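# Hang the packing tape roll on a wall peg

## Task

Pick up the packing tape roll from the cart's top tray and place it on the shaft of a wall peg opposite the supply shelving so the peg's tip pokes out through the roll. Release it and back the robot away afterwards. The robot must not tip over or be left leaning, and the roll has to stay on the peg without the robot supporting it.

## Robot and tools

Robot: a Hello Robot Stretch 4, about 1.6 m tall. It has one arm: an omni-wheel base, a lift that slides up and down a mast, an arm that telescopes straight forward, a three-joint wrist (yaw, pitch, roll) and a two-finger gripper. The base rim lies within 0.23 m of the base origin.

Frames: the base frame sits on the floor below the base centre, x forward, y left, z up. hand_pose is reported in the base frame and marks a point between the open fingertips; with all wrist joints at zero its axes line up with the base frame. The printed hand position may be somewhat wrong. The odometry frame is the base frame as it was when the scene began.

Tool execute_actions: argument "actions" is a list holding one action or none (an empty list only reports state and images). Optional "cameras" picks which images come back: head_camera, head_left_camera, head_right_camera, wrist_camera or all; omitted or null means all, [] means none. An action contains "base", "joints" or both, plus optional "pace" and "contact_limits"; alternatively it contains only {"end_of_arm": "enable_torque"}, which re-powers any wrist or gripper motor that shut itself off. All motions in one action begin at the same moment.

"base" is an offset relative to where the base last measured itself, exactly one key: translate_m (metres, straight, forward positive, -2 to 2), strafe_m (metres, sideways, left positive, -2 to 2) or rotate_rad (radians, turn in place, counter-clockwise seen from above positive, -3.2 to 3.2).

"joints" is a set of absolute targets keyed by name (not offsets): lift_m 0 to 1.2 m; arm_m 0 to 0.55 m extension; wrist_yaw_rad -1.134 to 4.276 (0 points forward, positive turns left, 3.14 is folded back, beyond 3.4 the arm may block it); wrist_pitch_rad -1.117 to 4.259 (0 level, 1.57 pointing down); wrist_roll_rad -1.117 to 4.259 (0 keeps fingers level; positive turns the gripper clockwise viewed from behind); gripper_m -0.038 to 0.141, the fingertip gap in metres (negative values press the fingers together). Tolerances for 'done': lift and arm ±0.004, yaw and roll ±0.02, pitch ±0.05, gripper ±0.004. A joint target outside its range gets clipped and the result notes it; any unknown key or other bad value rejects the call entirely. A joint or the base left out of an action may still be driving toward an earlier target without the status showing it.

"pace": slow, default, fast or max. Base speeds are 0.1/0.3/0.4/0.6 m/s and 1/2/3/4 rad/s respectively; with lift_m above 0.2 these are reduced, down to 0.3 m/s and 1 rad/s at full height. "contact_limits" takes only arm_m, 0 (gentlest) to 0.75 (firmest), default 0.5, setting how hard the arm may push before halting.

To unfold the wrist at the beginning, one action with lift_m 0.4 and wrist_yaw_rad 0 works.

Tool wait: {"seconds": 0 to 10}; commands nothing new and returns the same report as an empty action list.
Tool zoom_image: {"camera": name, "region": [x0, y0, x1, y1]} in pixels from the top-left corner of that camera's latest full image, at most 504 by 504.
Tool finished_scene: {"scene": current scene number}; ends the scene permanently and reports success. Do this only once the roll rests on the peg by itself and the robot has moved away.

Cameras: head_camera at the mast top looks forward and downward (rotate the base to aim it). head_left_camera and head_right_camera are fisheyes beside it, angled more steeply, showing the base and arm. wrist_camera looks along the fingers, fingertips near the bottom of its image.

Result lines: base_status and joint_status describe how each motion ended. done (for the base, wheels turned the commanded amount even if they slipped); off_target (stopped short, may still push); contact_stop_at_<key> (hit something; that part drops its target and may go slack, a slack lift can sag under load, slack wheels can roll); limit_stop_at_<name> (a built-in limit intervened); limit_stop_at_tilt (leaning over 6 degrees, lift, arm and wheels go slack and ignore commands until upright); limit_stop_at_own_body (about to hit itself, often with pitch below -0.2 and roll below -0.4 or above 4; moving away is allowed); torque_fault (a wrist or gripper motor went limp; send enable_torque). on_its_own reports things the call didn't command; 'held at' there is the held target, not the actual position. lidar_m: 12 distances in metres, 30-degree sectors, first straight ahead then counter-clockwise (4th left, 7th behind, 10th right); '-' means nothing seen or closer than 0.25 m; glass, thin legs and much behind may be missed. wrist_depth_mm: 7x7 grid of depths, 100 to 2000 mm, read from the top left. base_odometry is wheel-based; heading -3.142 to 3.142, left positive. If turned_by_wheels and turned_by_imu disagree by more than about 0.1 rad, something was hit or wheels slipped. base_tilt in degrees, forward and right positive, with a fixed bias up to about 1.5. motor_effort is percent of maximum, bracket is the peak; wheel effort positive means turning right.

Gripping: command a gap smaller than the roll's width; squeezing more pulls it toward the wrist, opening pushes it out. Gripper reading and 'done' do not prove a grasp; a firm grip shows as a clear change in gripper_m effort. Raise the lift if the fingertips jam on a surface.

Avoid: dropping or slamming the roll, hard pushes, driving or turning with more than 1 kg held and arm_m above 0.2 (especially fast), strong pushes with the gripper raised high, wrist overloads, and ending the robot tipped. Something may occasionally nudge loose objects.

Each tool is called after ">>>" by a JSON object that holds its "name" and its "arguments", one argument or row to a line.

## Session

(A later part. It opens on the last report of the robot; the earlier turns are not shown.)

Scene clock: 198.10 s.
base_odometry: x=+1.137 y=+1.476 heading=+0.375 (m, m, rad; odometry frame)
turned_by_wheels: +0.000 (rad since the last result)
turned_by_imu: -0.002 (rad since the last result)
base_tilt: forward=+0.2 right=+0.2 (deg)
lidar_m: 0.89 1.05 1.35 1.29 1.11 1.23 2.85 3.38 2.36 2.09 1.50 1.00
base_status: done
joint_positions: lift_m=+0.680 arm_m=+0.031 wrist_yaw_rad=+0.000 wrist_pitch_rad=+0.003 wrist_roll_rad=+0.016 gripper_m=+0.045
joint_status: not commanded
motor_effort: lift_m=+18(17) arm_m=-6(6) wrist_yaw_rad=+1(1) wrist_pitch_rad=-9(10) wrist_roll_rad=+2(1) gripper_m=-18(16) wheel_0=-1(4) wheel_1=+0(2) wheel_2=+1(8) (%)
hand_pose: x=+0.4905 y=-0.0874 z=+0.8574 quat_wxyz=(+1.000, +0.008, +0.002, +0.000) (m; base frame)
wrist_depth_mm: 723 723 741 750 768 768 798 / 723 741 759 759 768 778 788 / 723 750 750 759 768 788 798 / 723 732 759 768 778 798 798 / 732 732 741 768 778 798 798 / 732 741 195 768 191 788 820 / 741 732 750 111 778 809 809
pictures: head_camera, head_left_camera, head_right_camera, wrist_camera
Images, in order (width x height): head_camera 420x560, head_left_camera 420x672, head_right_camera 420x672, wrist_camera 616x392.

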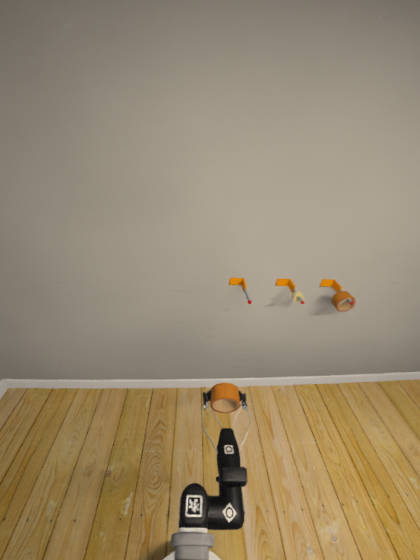

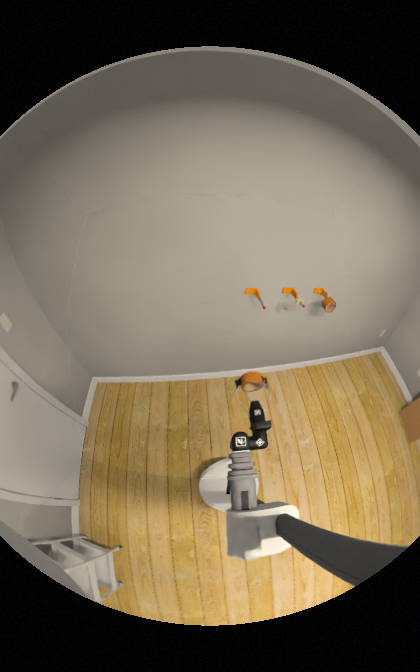

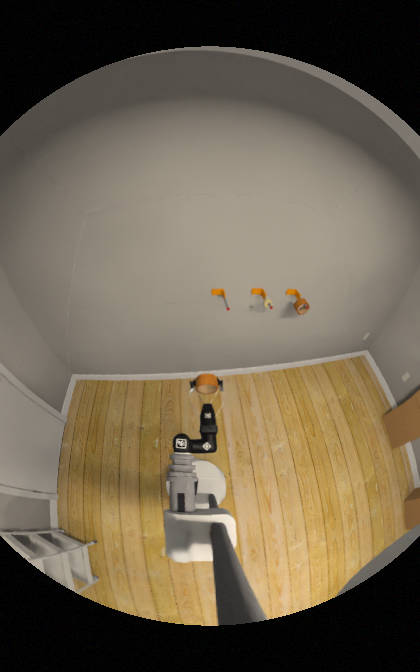

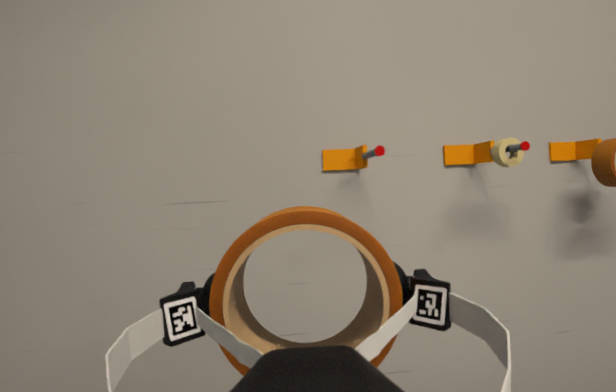

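>>> {"name": "zoom_image", "arguments": {
  "camera": "wrist_camera",
  "region": [300, 110, 616, 220]
}}

>>> {"name": "zoom_image", "arguments": {
  "camera": "head_camera",
  "region": [200, 250, 380, 340]
}}

Region (300, 110, 616, 220) of wrist_camera's 616x392 image, scaled by 1.595; it fills the top 175 rows of this view, and the rest is white.

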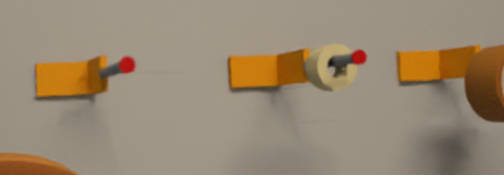

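Region (200, 250, 380, 340) of head_camera's 420x560 image, scaled by 2.800, with more detail than that image has.

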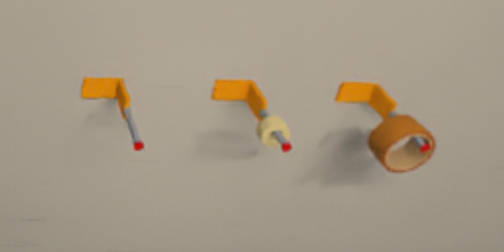

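>>> {"name": "execute_actions", "arguments": {
  "actions": [
    {"base": {"strafe_m": -0.116}, "joints": {"lift_m": 0.78, "arm_m": 0.24}}
  ]
}}

Scene clock: 244.00 s.
base_odometry: x=+1.179 y=+1.368 heading=+0.375 (m, m, rad; odometry frame)
turned_by_wheels: +0.000 (rad since the last result)
turned_by_imu: +0.001 (rad since the last result)
base_tilt: forward=+0.2 right=+0.3 (deg)
lidar_m: 0.85 1.04 1.37 1.41 1.22 1.37 3.28 3.39 2.28 1.95 1.51 0.95
base_status: done
joint_positions: lift_m=+0.780 arm_m=+0.239 wrist_yaw_rad=+0.000 wrist_pitch_rad=+0.003 wrist_roll_rad=+0.016 gripper_m=+0.045
joint_status: all done
motor_effort: lift_m=+22(24) arm_m=+6(6) wrist_yaw_rad=+1(2) wrist_pitch_rad=-9(9) wrist_roll_rad=+1(1) gripper_m=-18(19) wheel_0=+0(7) wheel_1=+0(4) wheel_2=-1(1) (%)
hand_pose: x=+0.6983 y=-0.0874 z=+0.9571 quat_wxyz=(+1.000, +0.008, +0.002, +0.000) (m; base frame)
wrist_depth_mm: 525 535 544 549 564 574 591 / 521 535 544 559 569 580 585 / 530 539 549 559 569 574 585 / 535 544 549 559 574 574 591 / 535 549 549 559 569 580 597 / 535 539 194 559 191 580 597 / 535 544 554 110 569 585 597
pictures: head_camera, head_left_camera, head_right_camera, wrist_camera
Images, in order (width x height): head_camera 420x560, head_left_camera 420x672, head_right_camera 420x672, wrist_camera 616x392.

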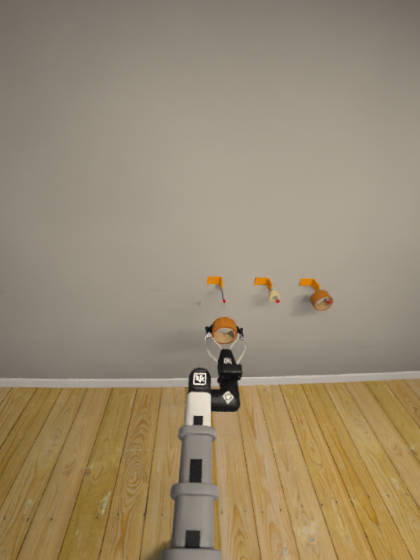

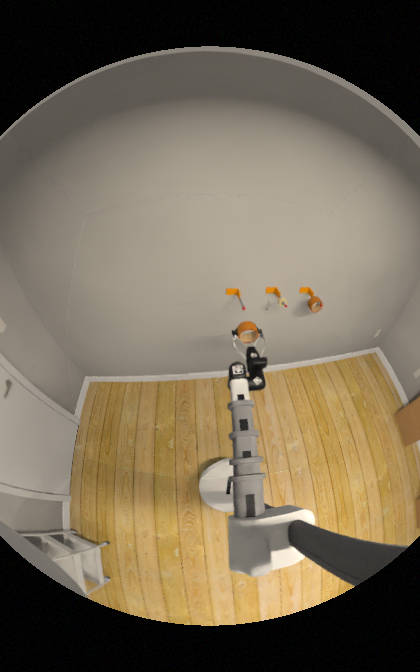

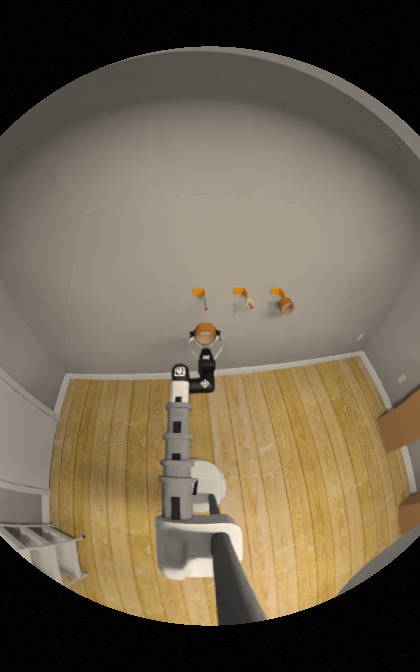

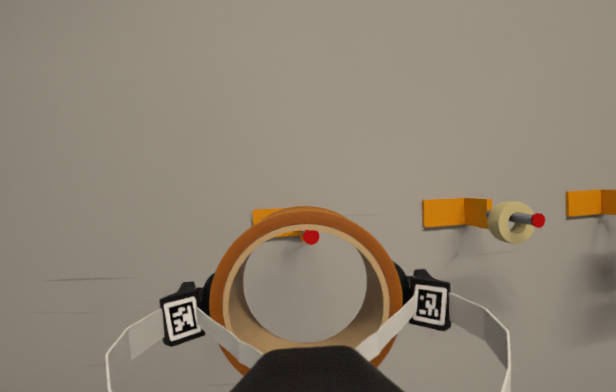

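>>> {"name": "execute_actions", "arguments": {
  "actions": [
    {"base": {"strafe_m": -0.005}, "joints": {"arm_m": 0.37}, "contact_limits": {"arm_m": 0.2}}
  ],
  "cameras": ["head_camera", "wrist_camera", "head_right_camera"]
}}

Scene clock: 266.63 s.
base_odometry: x=+1.181 y=+1.363 heading=+0.375 (m, m, rad; odometry frame)
turned_by_wheels: +0.000 (rad since the last result)
turned_by_imu: +0.001 (rad since the last result)
base_tilt: forward=+0.2 right=+0.3 (deg)
lidar_m: 0.91 1.03 1.37 1.43 1.22 1.41 3.30 3.38 2.29 1.97 1.54 0.91
base_status: done
joint_positions: lift_m=+0.780 arm_m=+0.369 wrist_yaw_rad=+0.000 wrist_pitch_rad=+0.003 wrist_roll_rad=+0.016 gripper_m=+0.045
joint_status: all done
motor_effort: lift_m=+23(22) arm_m=+6(7) wrist_yaw_rad=+1(2) wrist_pitch_rad=-8(10) wrist_roll_rad=+0(1) gripper_m=-16(18) wheel_0=+0(7) wheel_1=+1(8) wheel_2=-1(1) (%)
contact_limits: arm_m 0.2
hand_pose: x=+0.8283 y=-0.0874 z=+0.9571 quat_wxyz=(+1.000, +0.008, +0.002, +0.000) (m; base frame)
wrist_depth_mm: 402 413 415 418 430 439 442 / 399 407 415 430 436 439 445 / 407 415 421 427 433 442 445 / 404 415 421 421 433 436 449 / 407 415 424 427 433 442 452 / 410 418 195 436 191 442 455 / 413 413 421 111 442 445 452
pictures: head_camera, head_right_camera, wrist_camera
Images, in order (width x height): head_camera 420x560, head_right_camera 420x672, wrist_camera 616x392.

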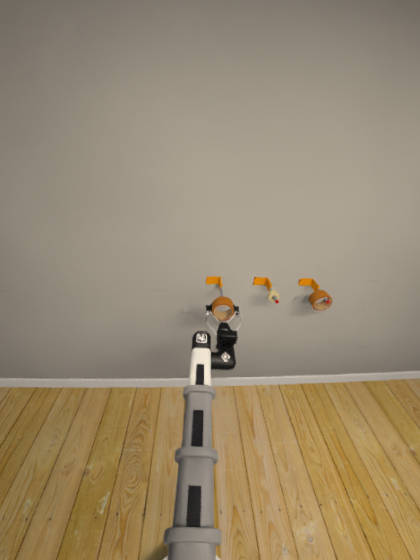

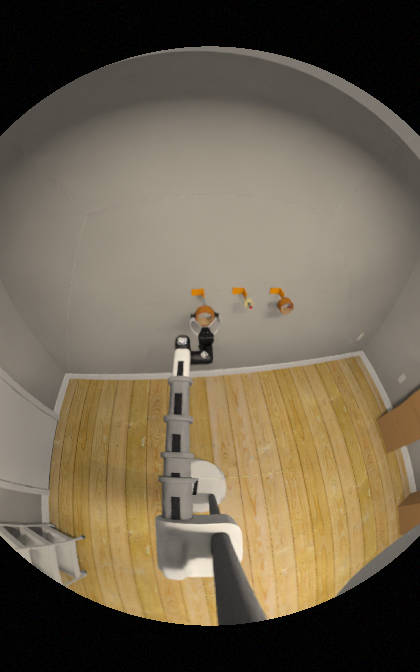

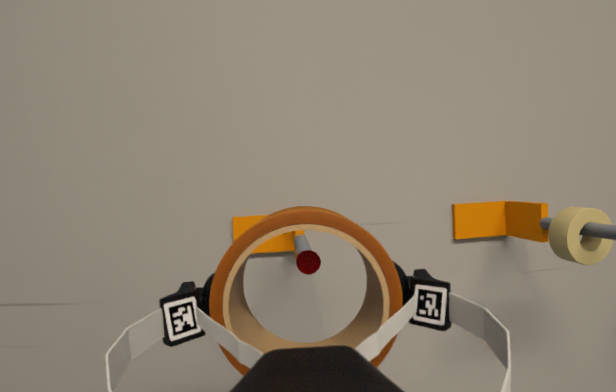

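>>> {"name": "execute_actions", "arguments": {
  "actions": [
    {"joints": {"arm_m": 0.462}, "contact_limits": {"arm_m": 0.2}}
  ],
  "cameras": ["head_camera", "wrist_camera", "head_right_camera"]
}}

Scene clock: 273.47 s.
base_odometry: x=+1.181 y=+1.363 heading=+0.375 (m, m, rad; odometry frame)
turned_by_wheels: +0.000 (rad since the last result)
turned_by_imu: +0.001 (rad since the last result)
base_tilt: forward=+0.3 right=+0.2 (deg)
lidar_m: 0.98 1.03 1.39 1.42 1.20 1.41 3.27 3.37 2.27 1.96 1.56 0.91
base_status: not commanded
joint_positions: lift_m=+0.780 arm_m=+0.461 wrist_yaw_rad=+0.000 wrist_pitch_rad=+0.003 wrist_roll_rad=+0.016 gripper_m=+0.045
joint_status: all done
motor_effort: lift_m=+22(23) arm_m=+6(7) wrist_yaw_rad=+1(2) wrist_pitch_rad=-6(11) wrist_roll_rad=-2(1) gripper_m=-19(17) wheel_0=+0(0) wheel_1=+1(1) wheel_2=-1(0) (%)
contact_limits: arm_m 0.2
hand_pose: x=+0.9203 y=-0.0874 z=+0.9571 quat_wxyz=(+1.000, +0.008, +0.002, +0.000) (m; base frame)
wrist_depth_mm: 315 319 325 332 338 343 347 / 315 322 327 332 340 343 351 / 319 324 327 334 340 347 353 / 319 324 329 334 342 347 353 / 320 322 327 327 342 347 353 / 322 325 195 336 190 349 357 / 322 327 332 111 345 349 355
pictures: head_camera, head_right_camera, wrist_camera
Images, in order (width x height): head_camera 420x560, head_right_camera 420x672, wrist_camera 616x392.

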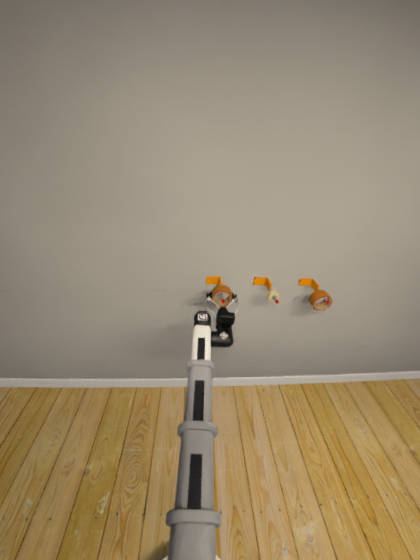

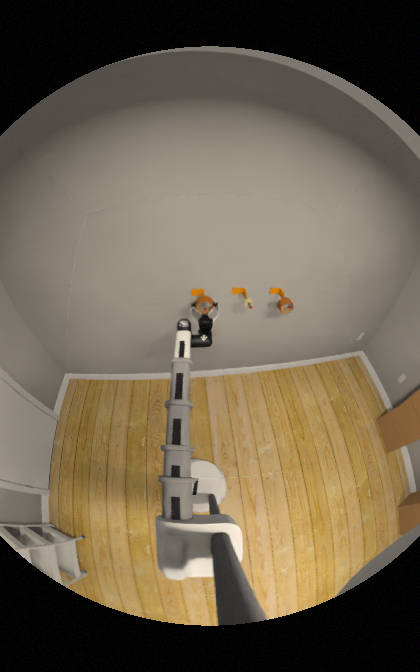

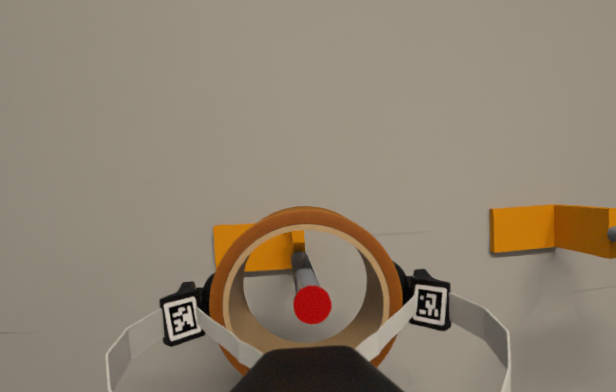

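>>> {"name": "zoom_image", "arguments": {
  "camera": "wrist_camera",
  "region": [200, 190, 420, 392]
}}

>>> {"name": "zoom_image", "arguments": {
  "camera": "head_camera",
  "region": [180, 260, 290, 350]
}}

Region (200, 190, 420, 392) of wrist_camera's 616x392 image, scaled by 2.291; it fills the top 463 rows of this view, and the rest is white.

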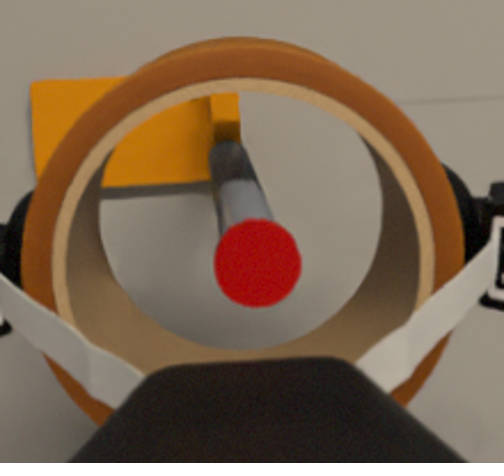

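Region (180, 260, 290, 350) of head_camera's 420x560 image, scaled by 4.582, with more detail than that image has; it fills the top 412 rows of this view, and the rest is white.

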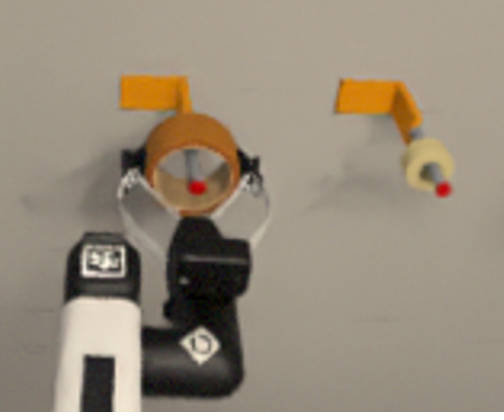

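>>> {"name": "execute_actions", "arguments": {
  "actions": [
    {"joints": {"lift_m": 0.760}, "pace": "slow"}
  ],
  "cameras": ["head_camera", "wrist_camera"]
}}

Scene clock: 286.27 s.
base_odometry: x=+1.181 y=+1.363 heading=+0.375 (m, m, rad; odometry frame)
turned_by_wheels: +0.000 (rad since the last result)
turned_by_imu: +0.001 (rad since the last result)
base_tilt: forward=+0.2 right=+0.3 (deg)
lidar_m: 0.97 1.02 1.40 1.41 1.23 1.42 3.26 3.38 2.26 1.96 1.54 0.94
base_status: not commanded
joint_positions: lift_m=+0.760 arm_m=+0.461 wrist_yaw_rad=+0.000 wrist_pitch_rad=+0.003 wrist_roll_rad=+0.016 gripper_m=+0.045
joint_status: all done
motor_effort: lift_m=+17(21) arm_m=+6(6) wrist_yaw_rad=+1(1) wrist_pitch_rad=-8(9) wrist_roll_rad=+2(1) gripper_m=-17(19) wheel_0=+0(0) wheel_1=+1(1) wheel_2=+0(1) (%)
hand_pose: x=+0.9203 y=-0.0874 z=+0.9375 quat_wxyz=(+1.000, +0.008, +0.002, +0.000) (m; base frame)
wrist_depth_mm: 317 319 325 330 338 343 347 / 315 322 327 334 342 345 349 / 317 322 327 336 342 347 351 / 320 325 325 334 340 345 345 / 319 325 327 327 342 349 353 / 320 325 195 336 191 347 357 / 320 325 330 111 345 349 357
pictures: head_camera, wrist_camera
Images, in order (width x height): head_camera 420x560, wrist_camera 616x392.

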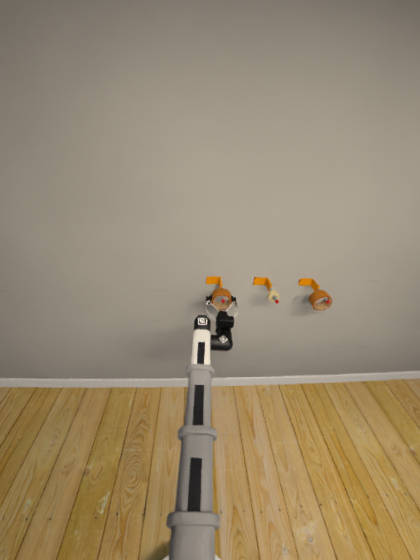

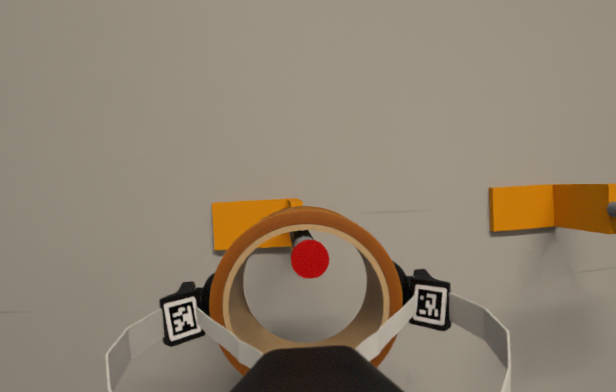

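>>> {"name": "execute_actions", "arguments": {
  "actions": [
    {"joints": {"lift_m": 0.757, "gripper_m": 0.135}}
  ],
  "cameras": ["head_camera", "wrist_camera"]
}}

Scene clock: 291.93 s.
base_odometry: x=+1.181 y=+1.363 heading=+0.375 (m, m, rad; odometry frame)
turned_by_wheels: +0.000 (rad since the last result)
turned_by_imu: +0.001 (rad since the last result)
base_tilt: forward=+0.1 right=+0.2 (deg)
lidar_m: 0.91 1.02 1.38 1.42 1.21 1.41 3.30 3.37 2.25 1.97 1.54 0.90
base_status: not commanded
joint_positions: lift_m=+0.757 arm_m=+0.461 wrist_yaw_rad=+0.000 wrist_pitch_rad=+0.002 wrist_roll_rad=+0.016 gripper_m=+0.135
joint_status: all done
motor_effort: lift_m=+17(16) arm_m=+6(6) wrist_yaw_rad=+1(1) wrist_pitch_rad=-7(8) wrist_roll_rad=-1(1) gripper_m=+0(18) wheel_0=-1(0) wheel_1=+1(1) wheel_2=-1(0) (%)
hand_pose: x=+0.9203 y=-0.0874 z=+0.9347 quat_wxyz=(+1.000, +0.008, +0.001, +0.000) (m; base frame)
wrist_depth_mm: 315 320 324 330 338 343 347 / 317 322 325 334 336 345 349 / 319 324 329 334 342 345 355 / 317 325 329 336 343 345 343 / 319 325 329 329 342 349 355 / 322 322 200 338 216 349 355 / 324 325 332 111 343 349 355
pictures: head_camera, wrist_camera
Images, in order (width x height): head_camera 420x560, wrist_camera 616x392.

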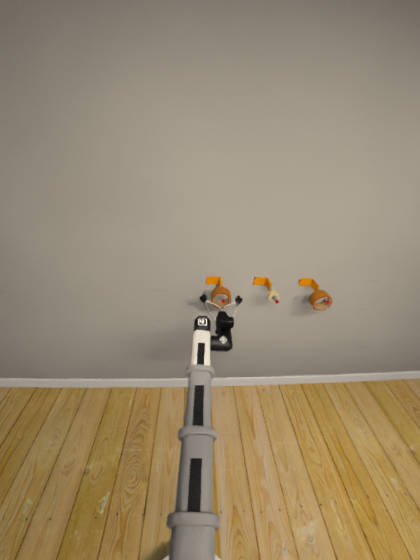

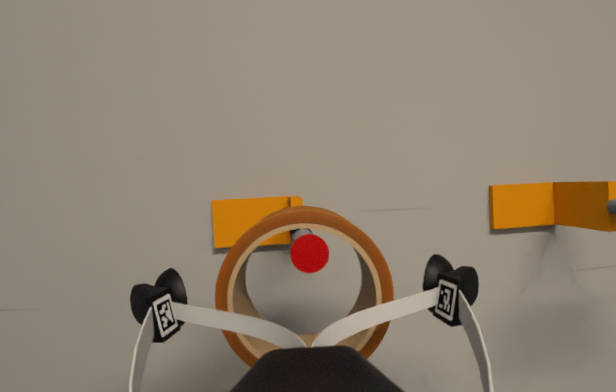

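The roll is released and hanging on the shaft. Next I'll retract the arm to move clear.

>>> {"name": "execute_actions", "arguments": {
  "actions": [
    {"joints": {"arm_m": 0.0}, "pace": "fast"}
  ]
}}

Scene clock: 298.10 s.
base_odometry: x=+1.181 y=+1.363 heading=+0.375 (m, m, rad; odometry frame)
turned_by_wheels: +0.000 (rad since the last result)
turned_by_imu: +0.001 (rad since the last result)
base_tilt: forward=+0.2 right=+0.3 (deg)
lidar_m: 0.86 1.03 1.36 1.43 1.23 1.38 3.27 3.38 2.27 1.95 1.53 0.92
base_status: not commanded
joint_positions: lift_m=+0.757 arm_m=+0.001 wrist_yaw_rad=+0.000 wrist_pitch_rad=+0.002 wrist_roll_rad=+0.016 gripper_m=+0.135
joint_status: all done
motor_effort: lift_m=+18(17) arm_m=-6(7) wrist_yaw_rad=+2(0) wrist_pitch_rad=-7(7) wrist_roll_rad=+1(1) gripper_m=-2(1) wheel_0=-1(0) wheel_1=+0(1) wheel_2=-1(0) (%)
hand_pose: x=+0.4605 y=-0.0875 z=+0.9348 quat_wxyz=(+1.000, +0.008, +0.001, +0.000) (m; base frame)
wrist_depth_mm: 759 768 788 778 809 820 831 / 750 768 778 798 809 820 831 / 759 778 788 798 820 820 842 / 759 778 788 798 809 831 732 / 759 778 798 788 820 842 854 / 759 778 798 798 809 831 842 / 759 778 798 111 820 842 866
pictures: head_camera, head_left_camera, head_right_camera, wrist_camera
Images, in order (width x height): head_camera 420x560, head_left_camera 420x672, head_right_camera 420x672, wrist_camera 616x392.

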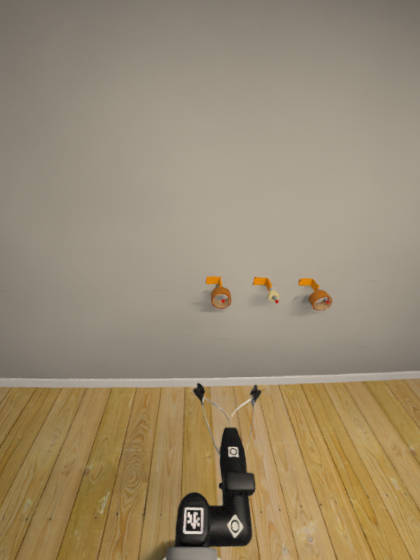

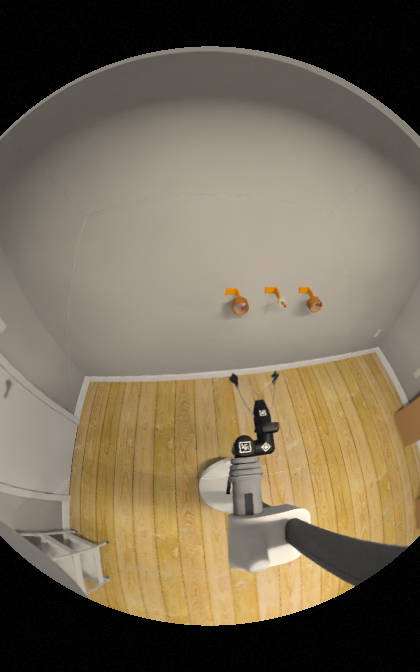

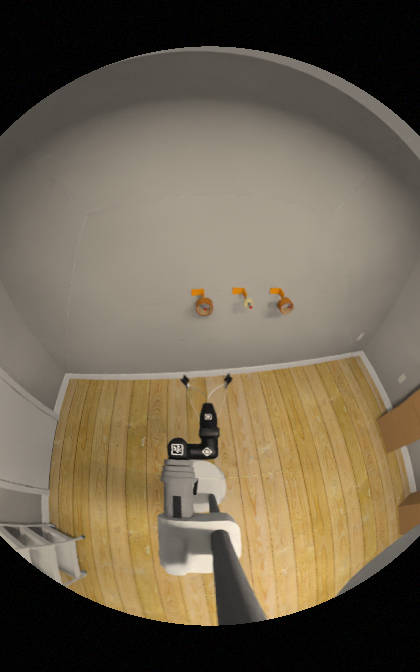

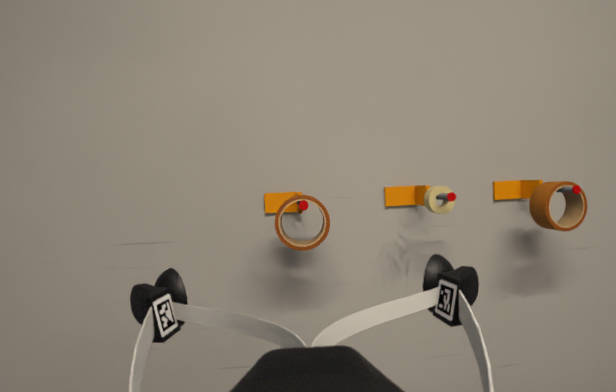

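>>> {"name": "zoom_image", "arguments": {
  "camera": "head_camera",
  "region": [185, 260, 345, 330]
}}

Region (185, 260, 345, 330) of head_camera's 420x560 image, scaled by 3.150, with more detail than that image has; it fills the top 220 rows of this view, and the rest is white.

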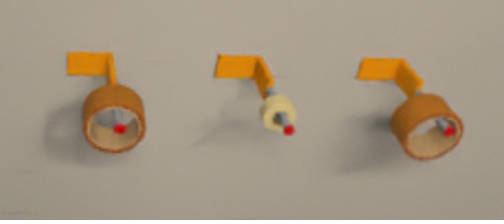

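The roll hangs on the shaft, the tip sticks out, and the gripper is clear.

>>> {"name": "finished_scene", "arguments": {
  "scene": 1
}}

The scene is finished: the task was done.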